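# Hang a power strip on two wall screws by its keyholes

## Task

Put the power strip onto the two screws through its keyhole slots, oriented so that the narrow part of each keyhole is uppermost, and leave it hanging level with nothing but the screws supporting it. Then open the gripper and move the arms away. If the strip stays up only because the robot is still holding or pressing it, the goal is not met.

## Robot and tools

Robot: two arms, left_arm and right_arm, each with a parallel two-finger gripper. In the scene frame the origin sits on the table top midway between the arms, +z is up, +x reaches out over the table, and left_arm is on the +y side. The arm names do not correspond to left or right in any image. The left_arm base is at (-0.029, +0.265, 0) m and the right_arm base at (-0.018, -0.247, 0) m. The fingers point along the gripper's own +z axis and close along its y axis. end_effector_position is the point between the finger pads, just under 1 cm behind the tips.

Row format, used by every moving call: a flat list of 16 numbers. The first 8 belong to left_arm and the next 8 to right_arm. Each group is x, y, z in metres, then the quaternion qw, qx, qy, qz with w first, then the opening. Position and quaternion are an absolute target pose for that gripper in the scene frame, not an offset. Opening runs from -1 (closed) to +1 (fully open, 0.087 m). Every call must include both arms. To keep an arm still, resend the full position and quaternion from the last result before it was meant to stop moving, along with the opening it should keep. To hold an orientation, send the same target quaternion every time rather than copying back the reported one, which drifts. A call is refused, and nothing is sent, if any target is more than 0.6 m from that arm's last reported position along any of its gripper axes.

execute_actions takes an actions list holding at most one item, plus an optional pictures flag. An empty list [] sends nothing and returns the current state with pictures. An action item {rows:[[16 numbers],...], steps:n} runs for n control steps of 1/30 s each, with 3 to 15 steps and a default of 15. Each row covers one step, and the last row repeats to fill the remaining steps. A wait item {steps:n}, n up to 300, counts from the last result, and your reply time is included in that count. The result is read 3 steps before the action ends. Those 3 held-back steps run while you are replying.

move takes target, a single 16-number row of absolute poses, and an optional speed from 0.002 to 0.5 m/s (default 0.25; rotation is capped at twice that value in rad/s). Each gripper follows a straight line, and both finish together within 0.5 to 10 s. Openings are applied at the start. Paths do not avoid obstacles or the other arm. Grippers can lag, drift off the line, or exceed the speed, especially when the arm is nearly straight. The result adds a move: line giving the outcome (done, off_target, moving, held, fault), which limits applied (paced means the pose was clipped; held means a check blocked some steps, and the arm may then speed up), and each gripper's distance to its target.

wait takes seconds, 0 to 10, and sends nothing. zoom_image takes camera, one of cam_head_left, cam_head_right, cam_high, cam_low, cam_left_wrist or cam_right_wrist, and region [x0,y0,x1,y1] in pixels of that camera's latest 896x504 image, no larger than 504x504. It returns an enlarged view. read_manual returns only licence texts. finished_scene(scene) ends the current scene and grades it, and cannot be undone.

Results: the state line reads left_arm: … | right_arm: …, giving each gripper's position and quaternion. The printed position can be inaccurate, more so when the arm is far extended. grip_measured is the finger opening on the same -1..1 scale, possibly off by about 1 mm. A Hand target line, shown when nothing is held back, gives the pose the controller is currently driving toward. pose unreachable and HELD mean the clearance check changed or blocked a command. FAULT and OVER-TEMPERATURE FAULT mean an arm has stopped. MOTOR HOT appears from 75 °C. At 90 °C that arm stops for 10 s, and at 100 °C the arm goes limp and falls.

Motion limits: at each step the commanded pose is clipped to within 70 mm and 16 degrees of the measured pose. After an action ends the arm continues only up to that clipped pose, so a distant target may need several calls. Friction can leave the gripper up to about 31 mm short, and very small commands may not move it at all. Position takes priority over orientation. Joint ranges in rad: waist -2.618..3.054, shoulder 0..3.142, elbow 0..3.142, wrist pitch -1.571..1.571, wrist yaw -1.571..1.571, wrist roll -2.094..2.094.

Gripping: to hold securely, command an opening about 0.02 below grip_measured. Each finger pad can apply roughly 20 N. Closing fast presses harder.

Things to avoid: dropping the strip, knocking anything off the table, fast or hard contact (a target far beyond the contact point pushes harder), the arms colliding or pressing on each other, and holding a load for long enough that the motors overheat. Loose objects may occasionally be nudged by outside disturbances. Before calling finished_scene, check that the strip hangs level from both screws with the keyholes' narrow ends on top, and that the gripper has released it and moved away.

Each tool is called after "Call:" in YAML: its name, and indented under it one key for each argument.

## Session

Call:
execute_actions:
  actions: []

Scene clock: 0.00 s of 5050.00 s.
left_arm: end_effector_position=(-0.0727, +0.6351, +0.1224) grip_measured=+0.991 end_effector_quat_wxyz=(+0.070, -0.137, +0.978, +0.142) | right_arm: end_effector_position=(+0.2548, -0.6837, +0.1494) grip_measured=+0.982 end_effector_quat_wxyz=(-0.003, -0.222, +0.957, -0.189)
Joint positions: left_arm=[ 1.478  1.704  1.432 -1.002  0.117  1.338  0.087] | right_arm=[-0.879  2.294  2.322 -1.26   0.173 -1.361  0.087]
Joint velocities: left_arm=[ 0.022  0.002  0.002 -0.051 -0.051  0.081 -0.001] | right_arm=[-0.007  0.022 -0.012  0.066  0.022  0.022 -0.   ]
Motor temperatures (°C, as the motors report them): left_arm=[23 21 20 24 20 22] | right_arm=[23 21 23 22 22 20]
Hand target (left_arm): -0.073, +0.635, +0.122; +0.070, -0.137, +0.978, +0.142
Hand target (right_arm): +0.255, -0.684, +0.149; -0.003, -0.222, +0.957, -0.189

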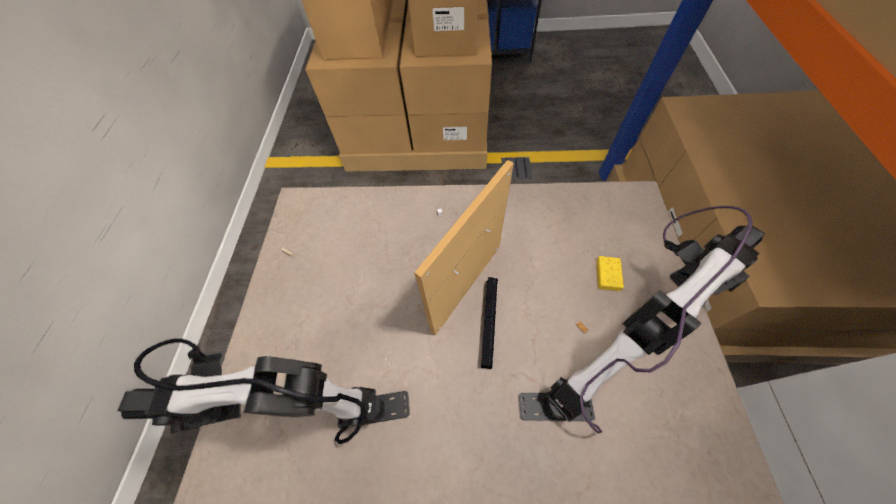

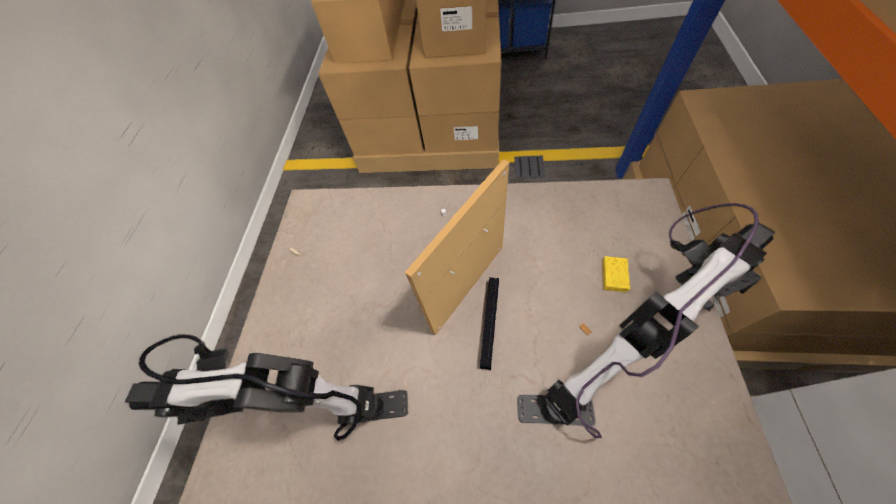

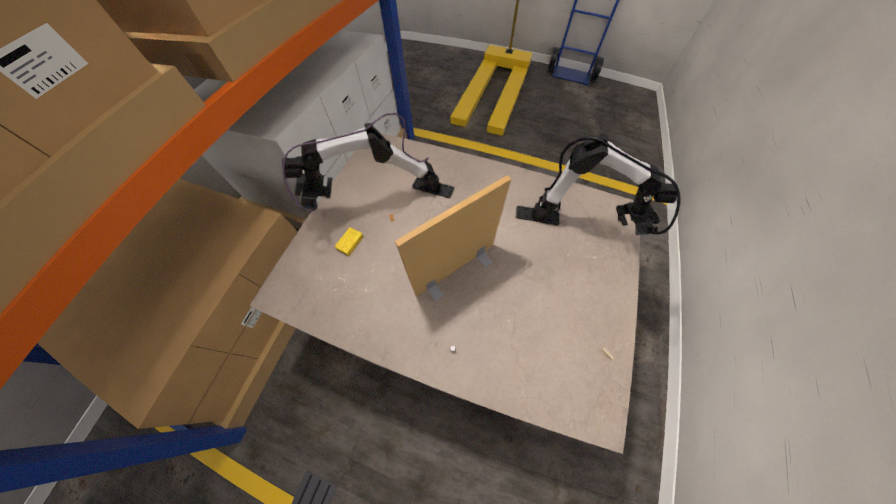

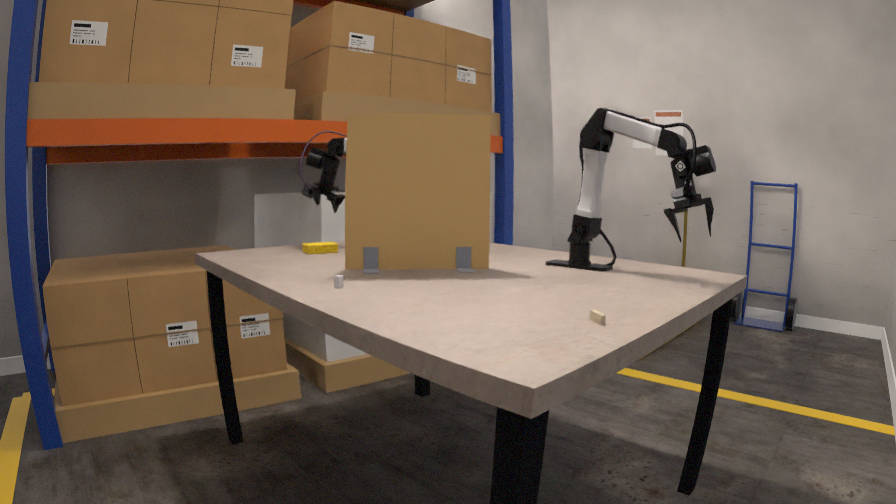

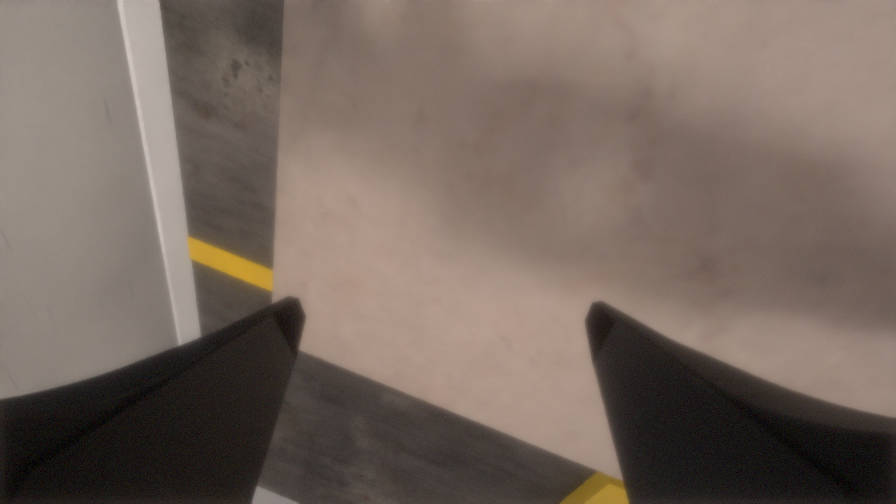

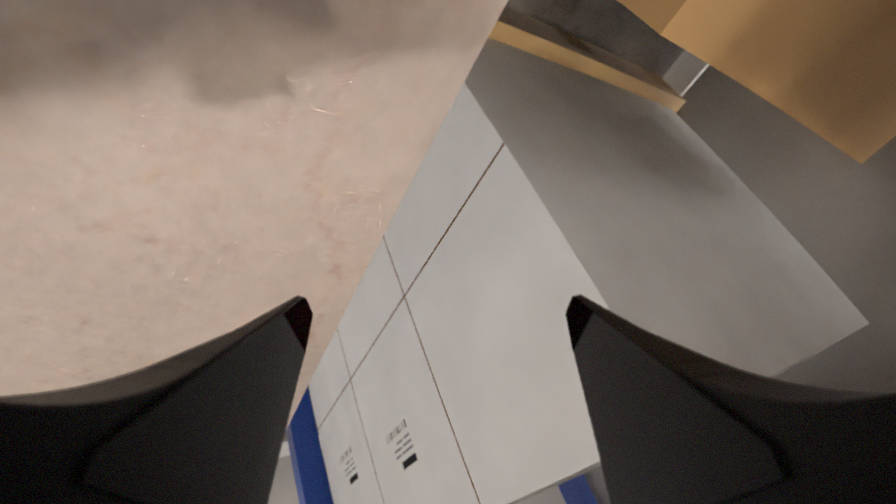

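Call:
move:
  target: [-0.073,0.635,0.122,0.07,-0.137,0.978,0.142,1, 0.22,-0.22,0.12,0,0.707,0.707,0,1]

Scene clock: 5.00 s of 5050.00 s.
left_arm: end_effector_position=(-0.0727, +0.6351, +0.1224) grip_measured=+0.991 end_effector_quat_wxyz=(+0.070, -0.137, +0.978, +0.142) | right_arm: end_effector_position=(+0.2188, -0.2237, +0.1187) grip_measured=+0.982 end_effector_quat_wxyz=(-0.002, +0.705, +0.709, -0.006)
Joint positions: left_arm=[ 1.478  1.704  1.432 -1.002  0.117  1.338  0.087] | right_arm=[-0.075  1.45   1.181 -1.313  0.006  1.493  0.087]
Joint velocities: left_arm=[-0.007  0.007 -0.007 -0.051  0.037  0.022 -0.001] | right_arm=[-0.007 -0.017  0.002 -0.051  0.007  0.11   0.001]
Motor temperatures (°C, as the motors report them): left_arm=[23 22 20 24 20 22] | right_arm=[23 23 23 22 22 20]
Hand target (left_arm): -0.073, +0.635, +0.122; +0.070, -0.137, +0.978, +0.142
Hand target (right_arm): +0.219, -0.220, +0.118; +0.004, +0.705, +0.709, +0.004
Off the commanded pose (left_arm): 0.001 m, 0 deg.
Off the commanded pose (right_arm): 0.004 m, 1 deg.
Kept back: nothing.
move: done

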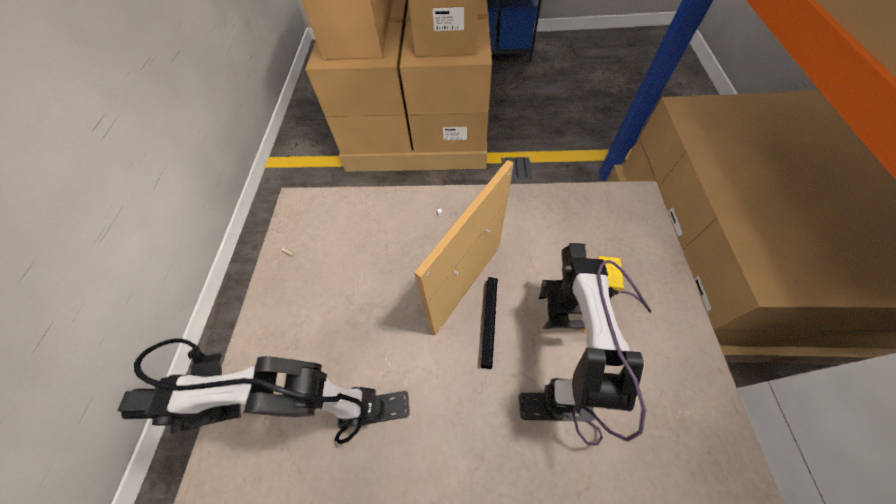

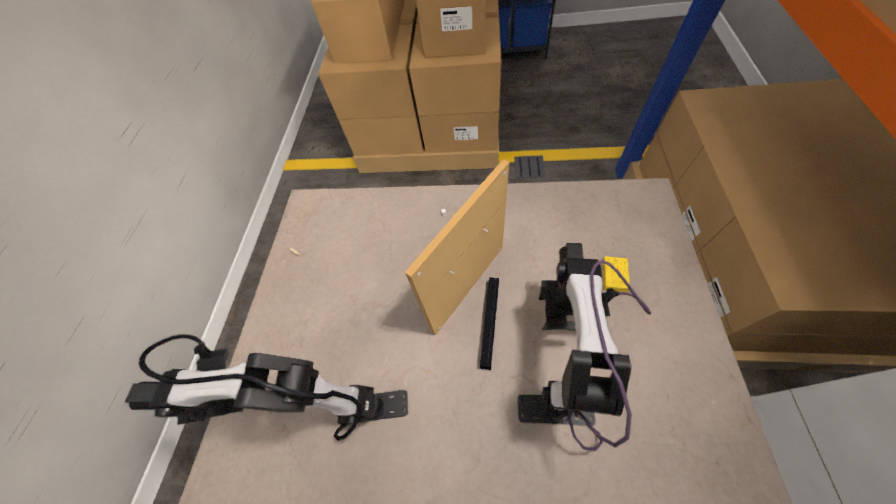

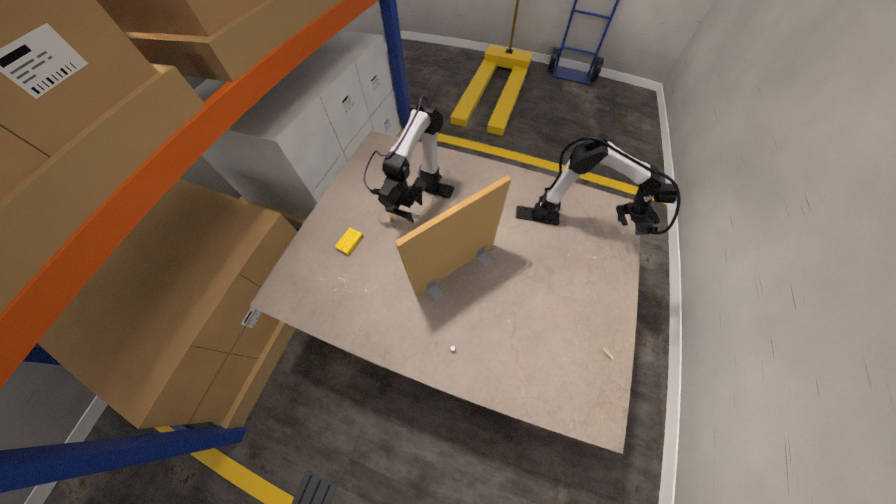

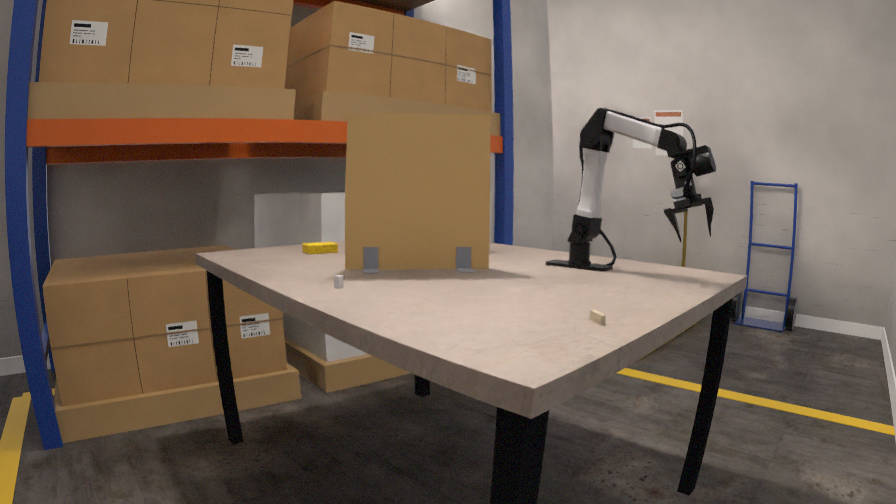

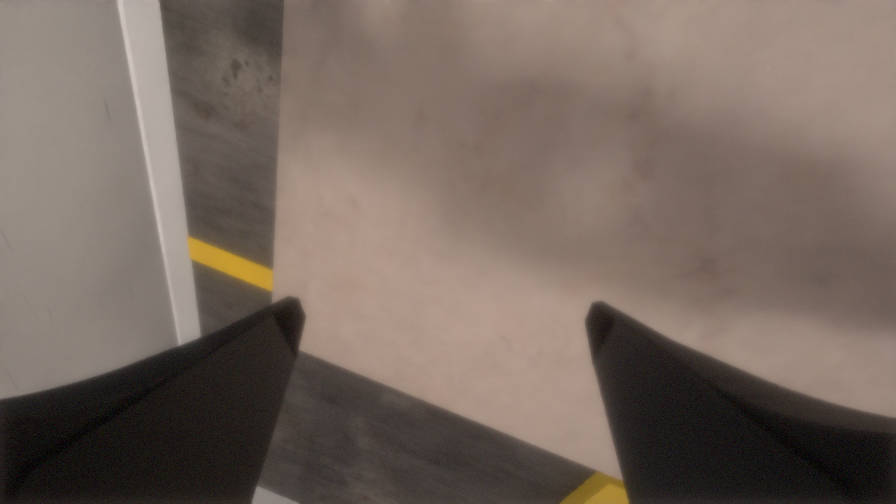

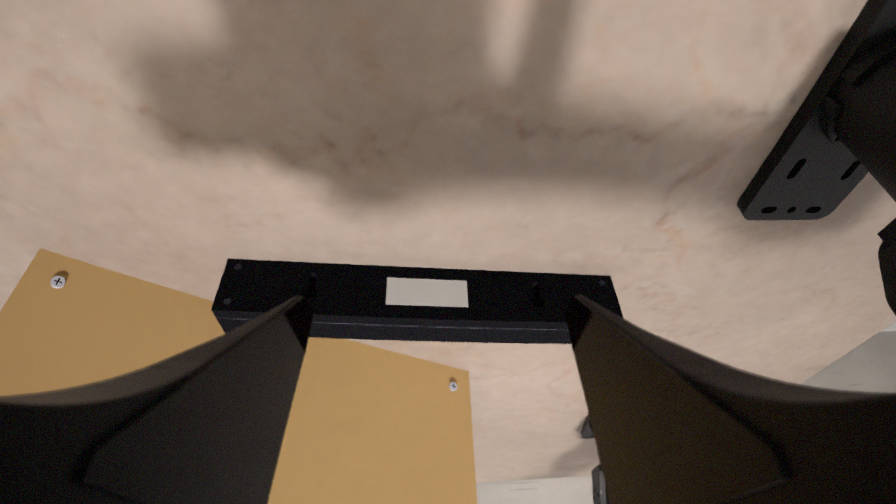

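Call:
zoom_image:
  camera: "cam_right_wrist"
  region: [200,240,640,360]

Region (200, 240, 640, 360) of cam_right_wrist's 896x504 image, scaled by 1.145, with more detail than that image has; it fills the top 137 rows of this view, and the rest is white.

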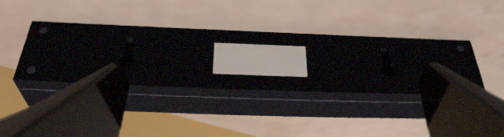

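Call:
move:
  target: [-0.073,0.635,0.122,0.07,-0.137,0.978,0.142,1, 0.2,-0.025,0.11,0,0.707,0.707,0,-1]

Call:
move:
  target: [-0.073,0.635,0.122,0.07,-0.137,0.978,0.142,1, 0.2,-0.025,0.048,0,0.707,0.707,0,-1]
  speed: 0.1

Call:
move:
  target: [-0.073,0.635,0.122,0.07,-0.137,0.978,0.142,1, 0.2,-0.12,0.05,0,0.707,0.707,0,-1]
  speed: 0.05

Call:
move:
  target: [-0.073,0.635,0.122,0.07,-0.137,0.978,0.142,1, 0.22,-0.26,0.14,0,0.707,0.707,0,1]

Scene clock: 6.50 s of 5050.00 s.
left_arm: end_effector_position=(-0.0727, +0.6351, +0.1224) grip_measured=+0.991 end_effector_quat_wxyz=(+0.070, -0.137, +0.978, +0.142) | right_arm: end_effector_position=(+0.1928, -0.0332, +0.1062) grip_measured=-1.000 end_effector_quat_wxyz=(-0.032, +0.664, +0.747, -0.003)
Joint positions: left_arm=[ 1.478  1.704  1.432 -1.002  0.117  1.338  0.087] | right_arm=[ 0.634  1.607  1.273 -1.256 -0.061  2.091  0.   ]
Joint velocities: left_arm=[ 0.007 -0.007 -0.012 -0.022  0.022  0.022 -0.001] | right_arm=[-0.002 -0.007 -0.002  0.022  0.022 -0.051  0.   ]
Motor temperatures (°C, as the motors report them): left_arm=[23 22 21 24 20 22] | right_arm=[23 23 23 22 22 20]
Hand target (left_arm): -0.073, +0.635, +0.122; +0.070, -0.137, +0.978, +0.142
Hand target (right_arm): +0.199, -0.023, +0.110; -0.034, +0.665, +0.746, +0.011
Off the commanded pose (left_arm): 0.001 m, 0 deg.
Off the commanded pose (right_arm): 0.012 m, 8 deg.
joint sent to its limit (right arm) — the command would take joint 6 (wrist roll) past its upper limit, so that joint was sent only as far as its limit.
Kept back: nothing.
move: off_target (right_arm)

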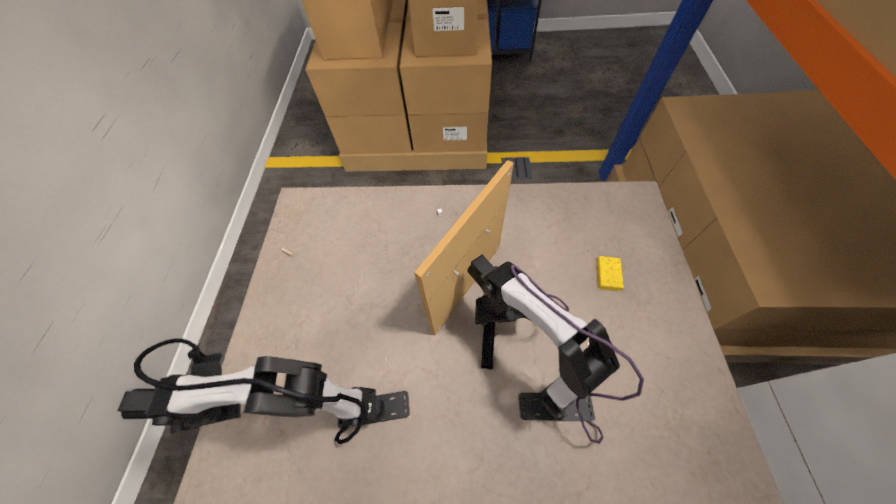

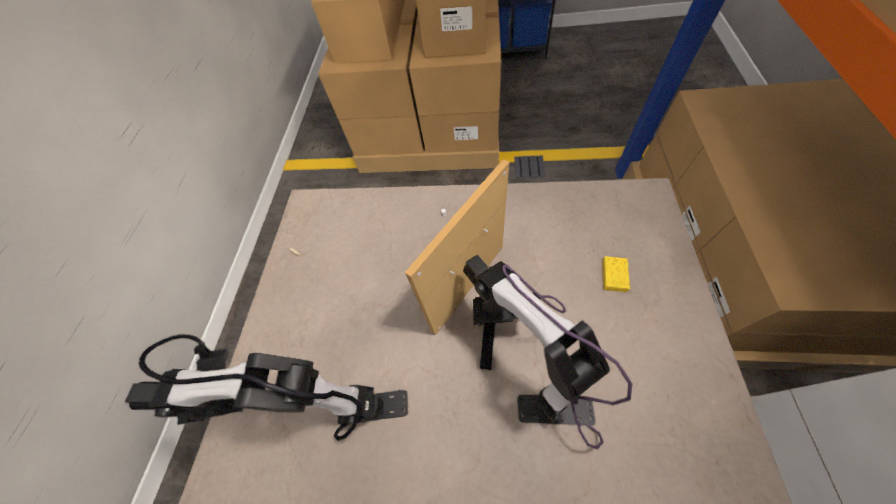

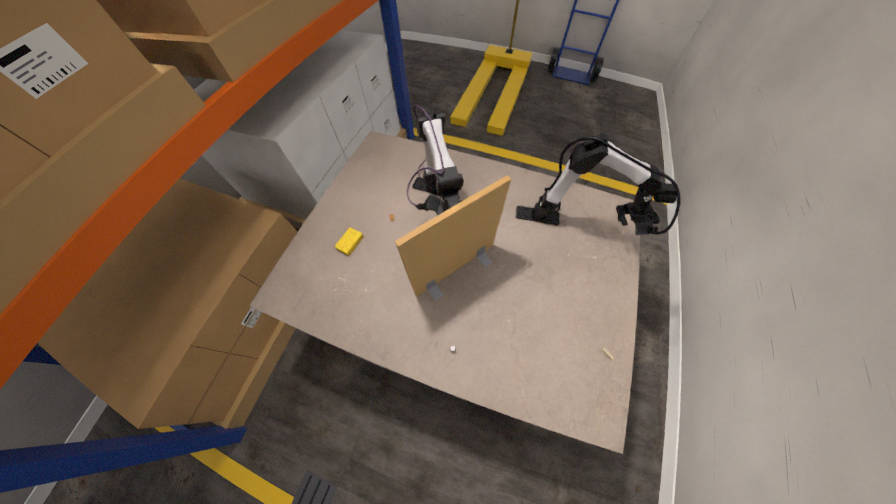

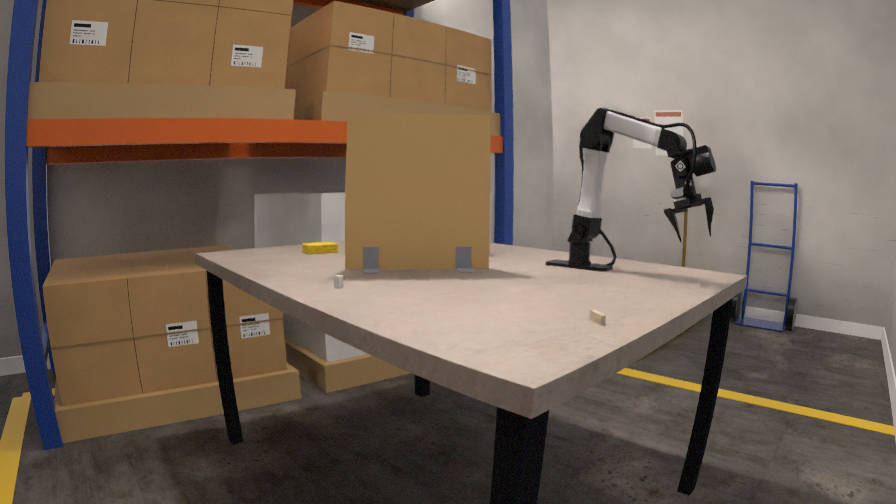

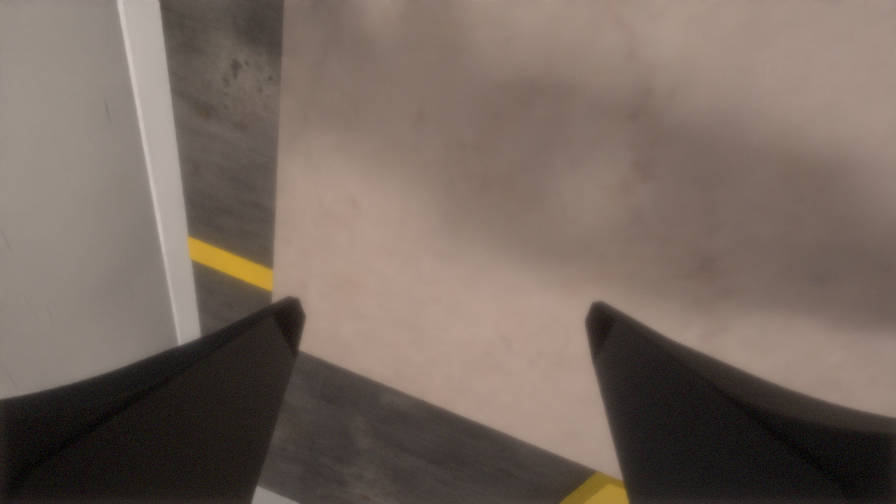

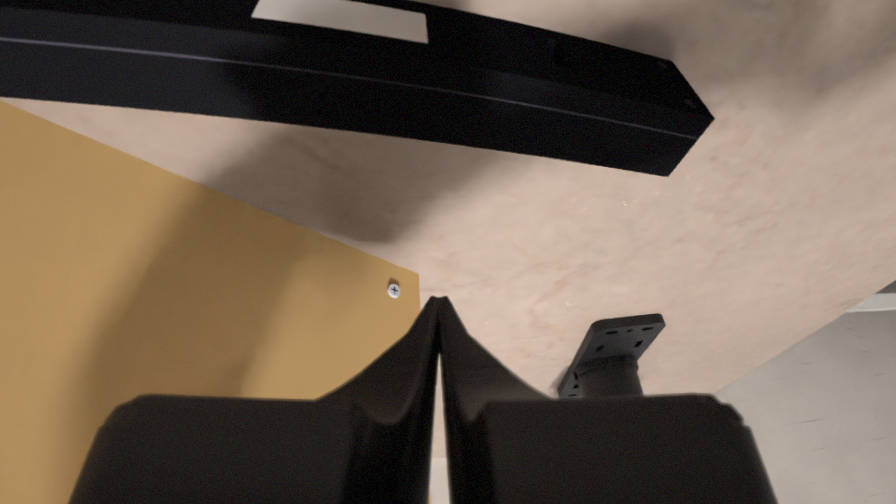

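Scene clock: 7.73 s of 5050.00 s.
left_arm: end_effector_position=(-0.0727, +0.6351, +0.1224) grip_measured=+0.991 end_effector_quat_wxyz=(+0.070, -0.137, +0.978, +0.142) | right_arm: end_effector_position=(+0.2020, -0.0263, +0.0555) grip_measured=-1.000 end_effector_quat_wxyz=(-0.030, +0.665, +0.746, +0.006)
Joint positions: left_arm=[ 1.478  1.704  1.432 -1.002  0.117  1.338  0.087] | right_arm=[ 0.634  1.67   1.134 -1.035 -0.061  2.094  0.   ]
Joint velocities: left_arm=[-0.012 -0.017 -0.017  0.007  0.007 -0.007 -0.001] | right_arm=[-0.007 -0.002  0.012 -0.037 -0.007  0.037  0.   ]
Motor temperatures (°C, as the motors report them): left_arm=[23 22 21 24 20 22] | right_arm=[23 23 23 22 22 20]
Hand target (left_arm): -0.073, +0.635, +0.122; +0.070, -0.137, +0.978, +0.142
Hand target (right_arm): +0.200, -0.025, +0.048; -0.032, +0.666, +0.745, +0.003
Off the commanded pose (left_arm): 0.001 m, 0 deg.
Off the commanded pose (right_arm): 0.008 m, 7 deg.
joint sent to its limit (right arm) — the command would take joint 6 (wrist roll) past its upper limit, so that joint was sent only as far as its limit.
Kept back: nothing.
move: off_target (right_arm)

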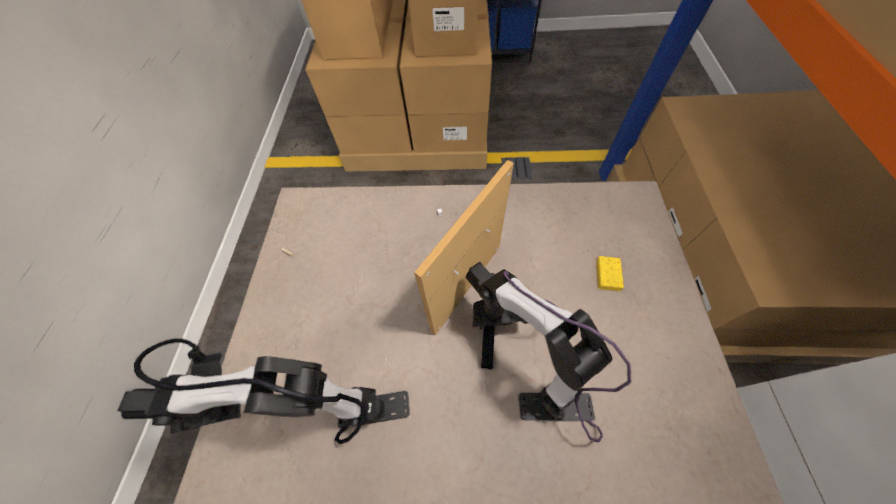

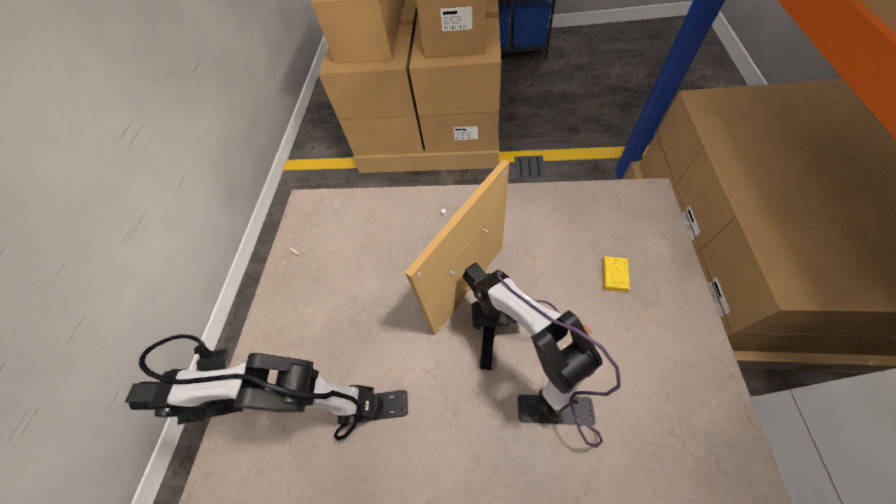

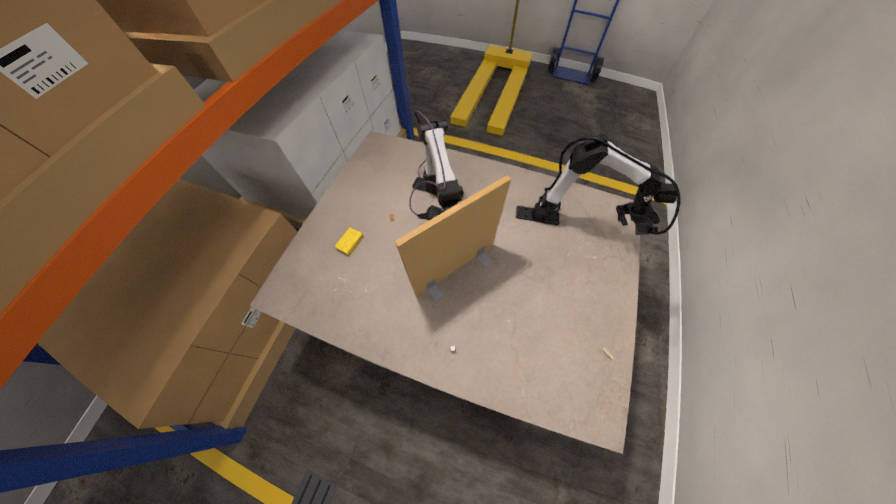

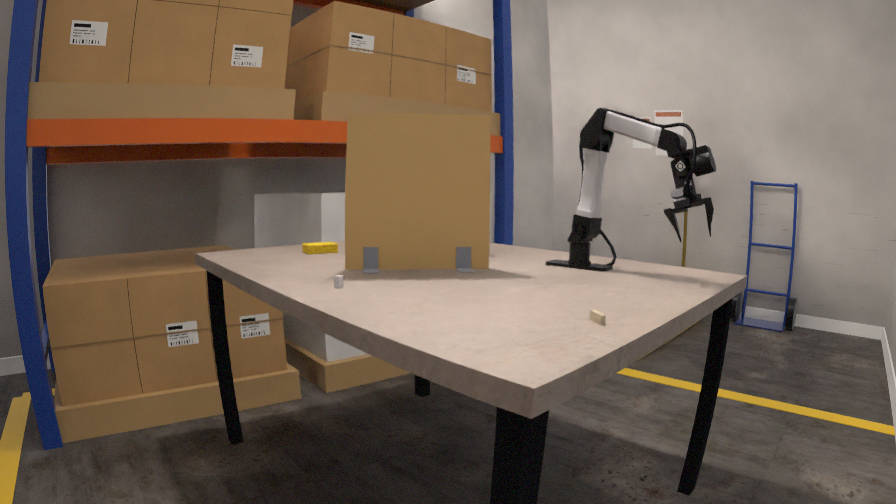

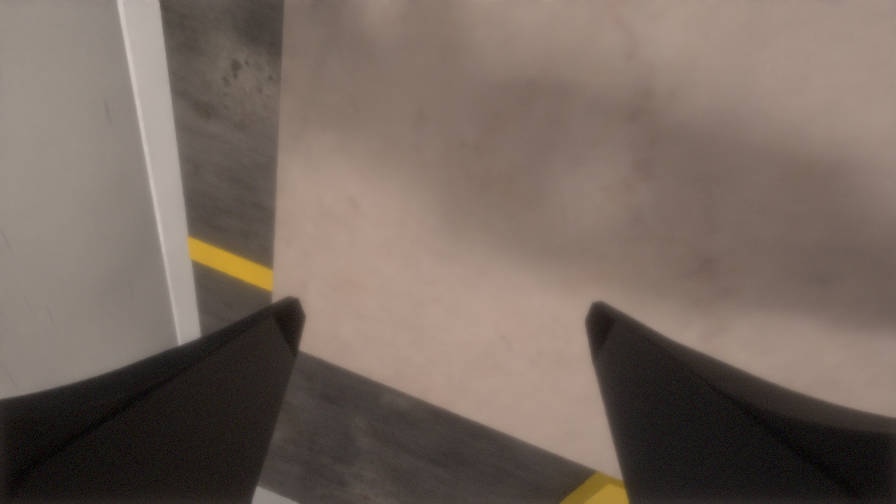

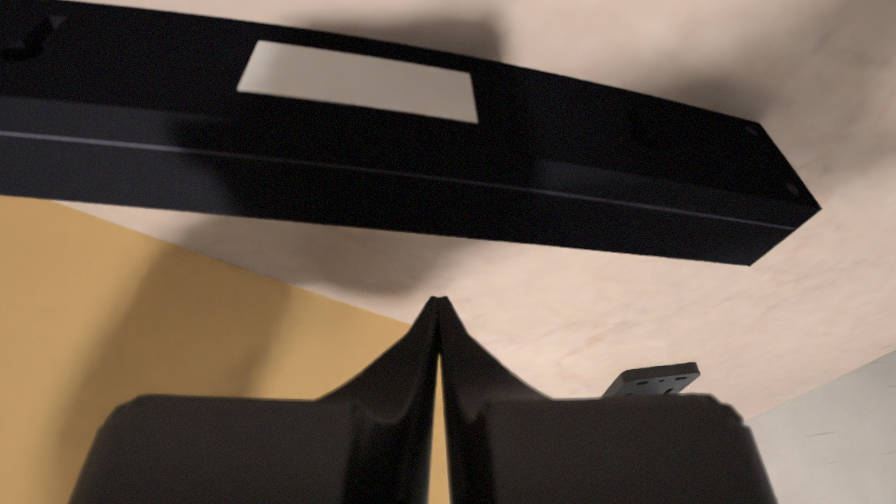

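Scene clock: 9.90 s of 5050.00 s.
left_arm: end_effector_position=(-0.0727, +0.6351, +0.1224) grip_measured=+0.991 end_effector_quat_wxyz=(+0.070, -0.137, +0.978, +0.142) | right_arm: end_effector_position=(+0.2025, -0.1164, +0.0507) grip_measured=-1.000 end_effector_quat_wxyz=(-0.005, +0.708, +0.707, -0.005)
Joint positions: left_arm=[ 1.478  1.704  1.432 -1.002  0.117  1.338  0.087] | right_arm=[ 0.378  1.496  0.948 -1.034 -0.005  1.954  0.   ]
Joint velocities: left_arm=[ 0.007 -0.007  0.007 -0.066 -0.022 -0.022  0.001] | right_arm=[ 0.007 -0.002  0.002 -0.022  0.022  0.051  0.   ]
Motor temperatures (°C, as the motors report them): left_arm=[23 23 21 24 20 22] | right_arm=[23 23 23 22 22 20]
Hand target (left_arm): -0.073, +0.635, +0.122; +0.070, -0.137, +0.978, +0.142
Hand target (right_arm): +0.201, -0.121, +0.050; +0.000, +0.707, +0.707, -0.003
Off the commanded pose (left_arm): 0.001 m, 0 deg.
Off the commanded pose (right_arm): 0.005 m, 1 deg.
Kept back: nothing.
move: done

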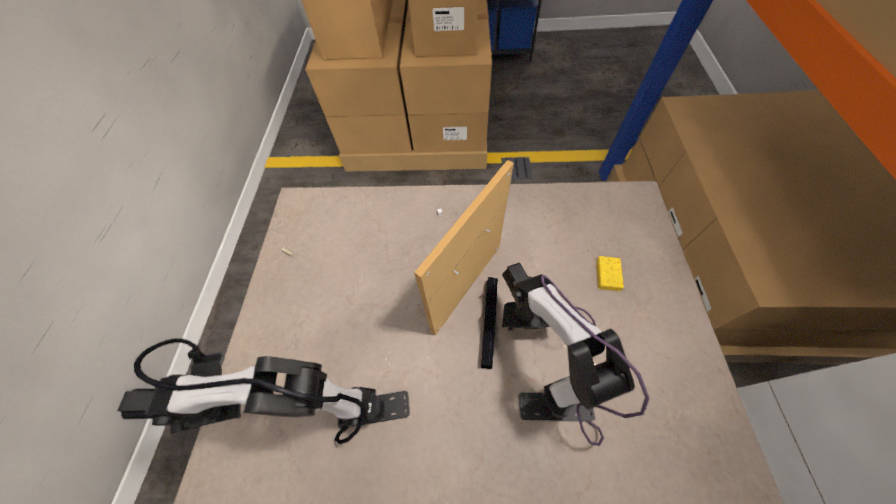

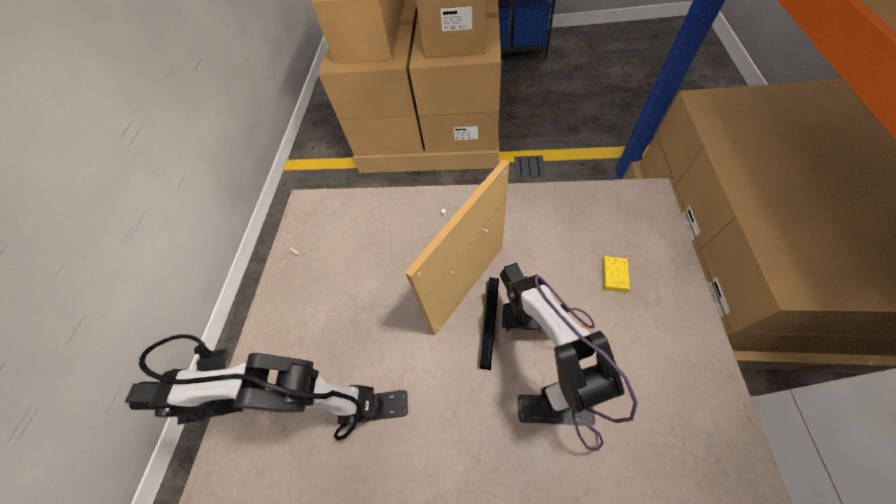

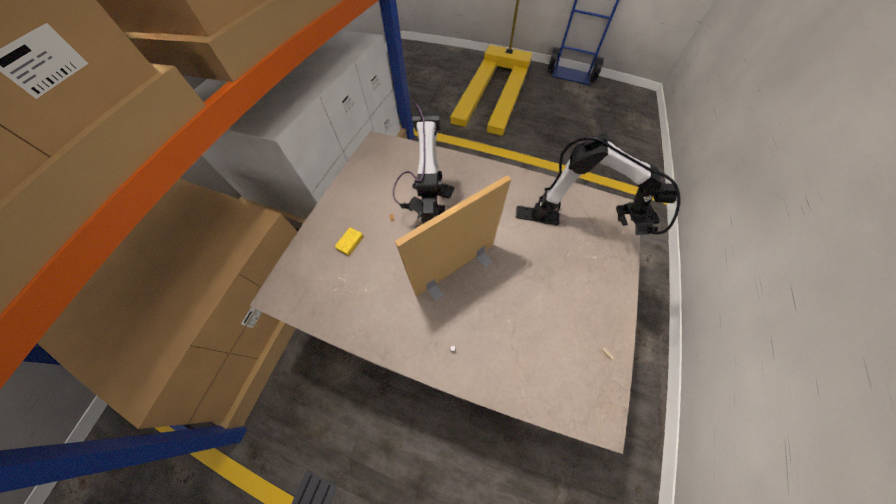

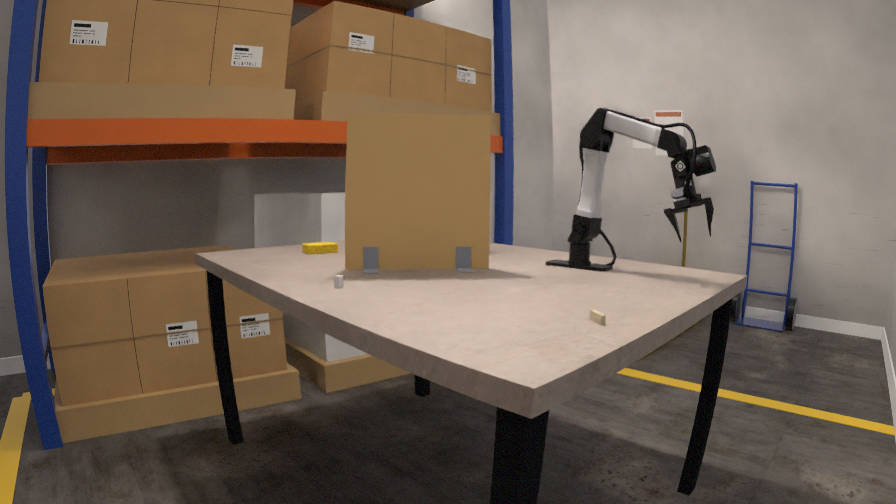

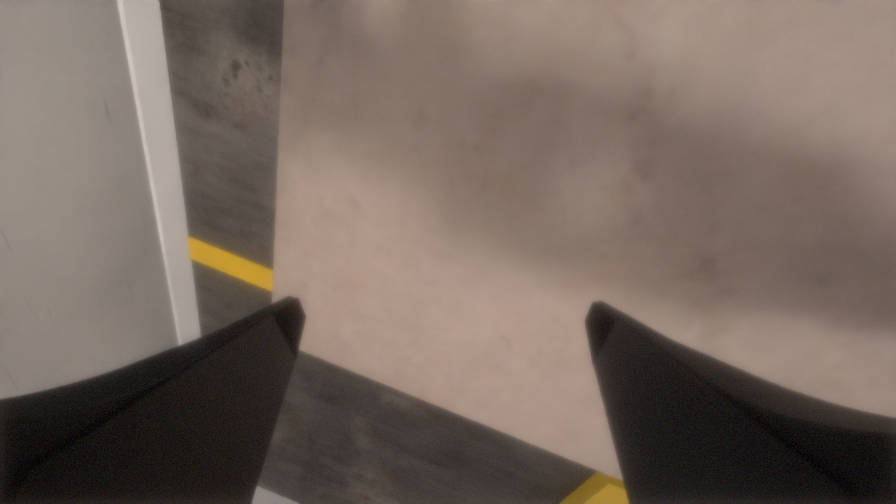

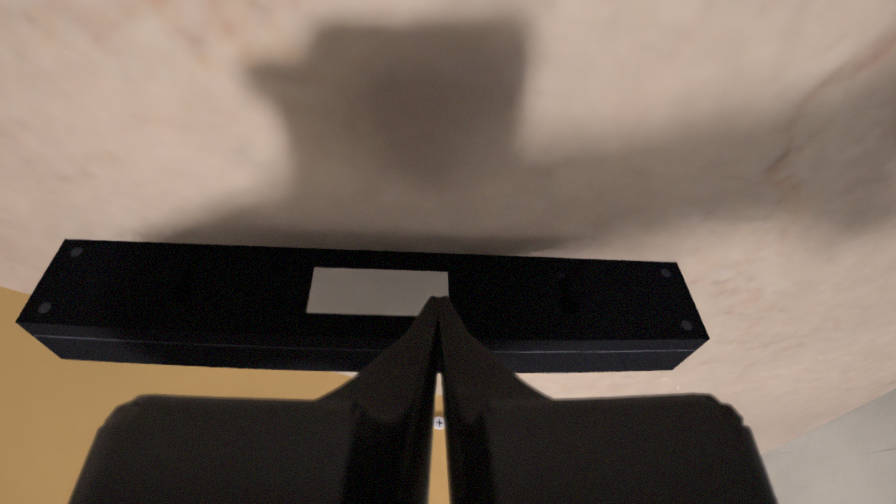

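Scene clock: 11.30 s of 5050.00 s.
left_arm: end_effector_position=(-0.0727, +0.6351, +0.1224) grip_measured=+0.991 end_effector_quat_wxyz=(+0.070, -0.137, +0.978, +0.142) | right_arm: end_effector_position=(+0.2198, -0.2599, +0.1373) grip_measured=+0.981 end_effector_quat_wxyz=(+0.004, +0.709, +0.706, -0.002)
Joint positions: left_arm=[ 1.478  1.704  1.432 -1.002  0.117  1.338  0.087] | right_arm=[-0.222  1.458  1.263 -1.371  0.008  1.356  0.087]
Joint velocities: left_arm=[-0.007 -0.022  0.007 -0.022 -0.037 -0.022  0.   ] | right_arm=[-0.027  0.012 -0.002  0.007  0.051 -0.007 -0.   ]
Motor temperatures (°C, as the motors report them): left_arm=[23 23 21 25 20 22] | right_arm=[23 23 24 22 22 20]
Hand target (left_arm): -0.073, +0.635, +0.122; +0.070, -0.137, +0.978, +0.142
Hand target (right_arm): +0.220, -0.262, +0.140; -0.001, +0.707, +0.707, -0.005
Off the commanded pose (left_arm): 0.001 m, 0 deg.
Off the commanded pose (right_arm): 0.003 m, 1 deg.
Kept back: nothing.
move: done

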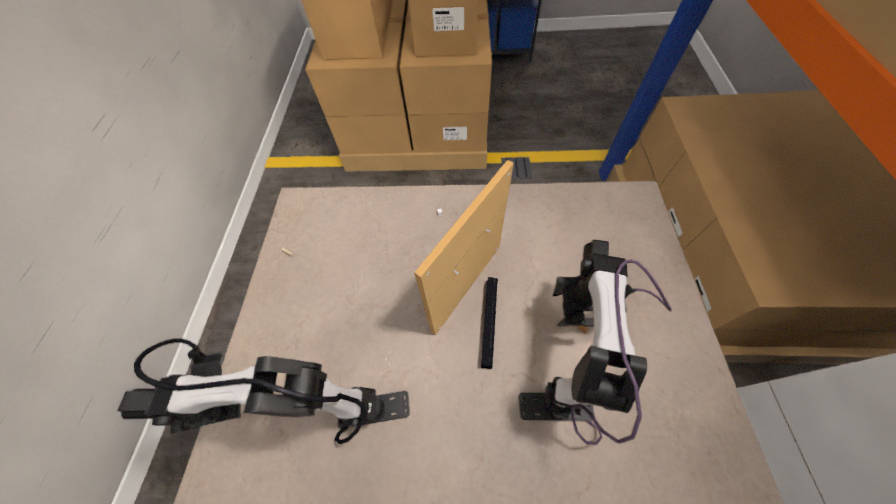

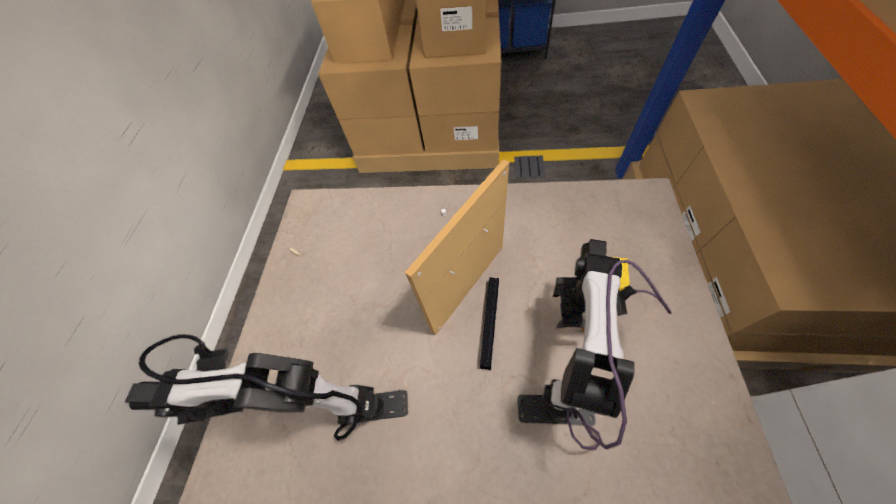

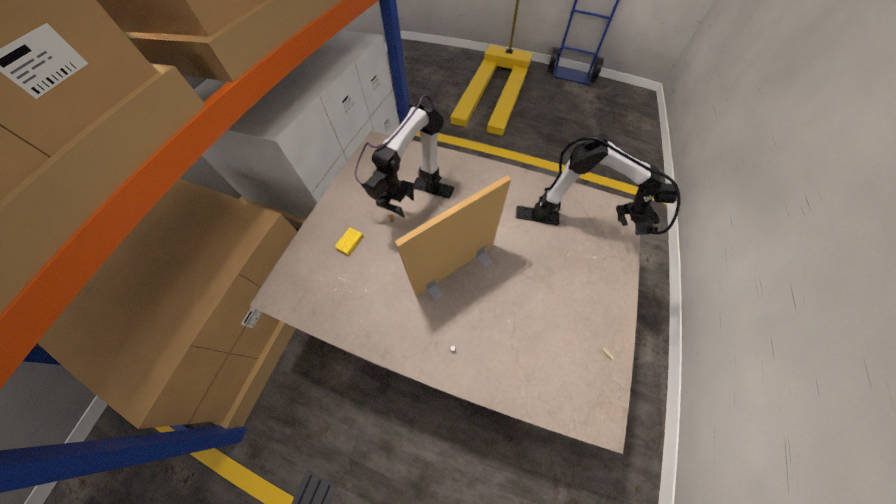

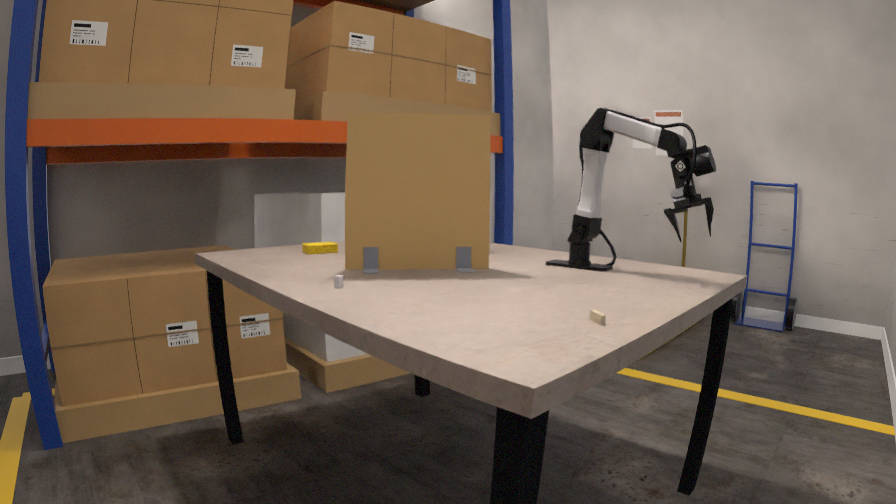

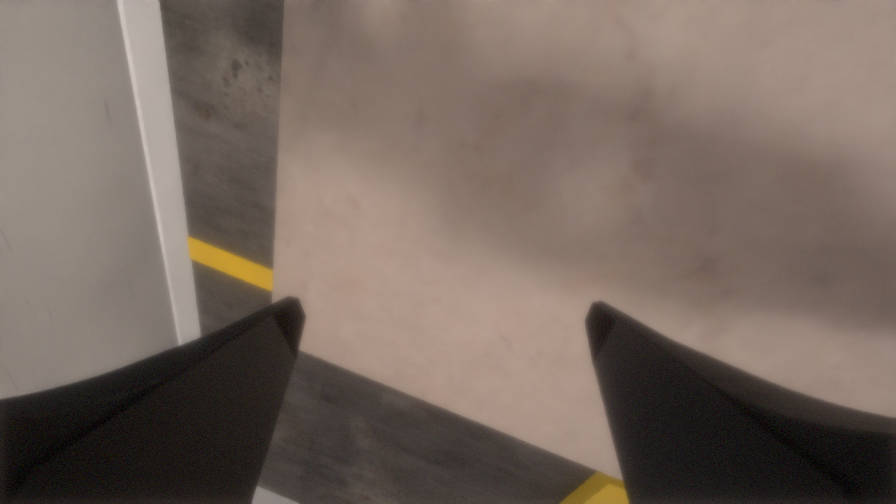

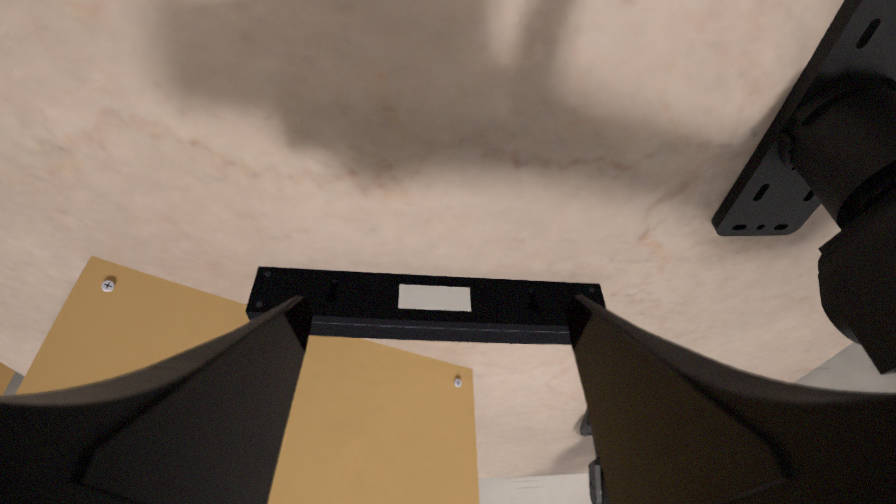

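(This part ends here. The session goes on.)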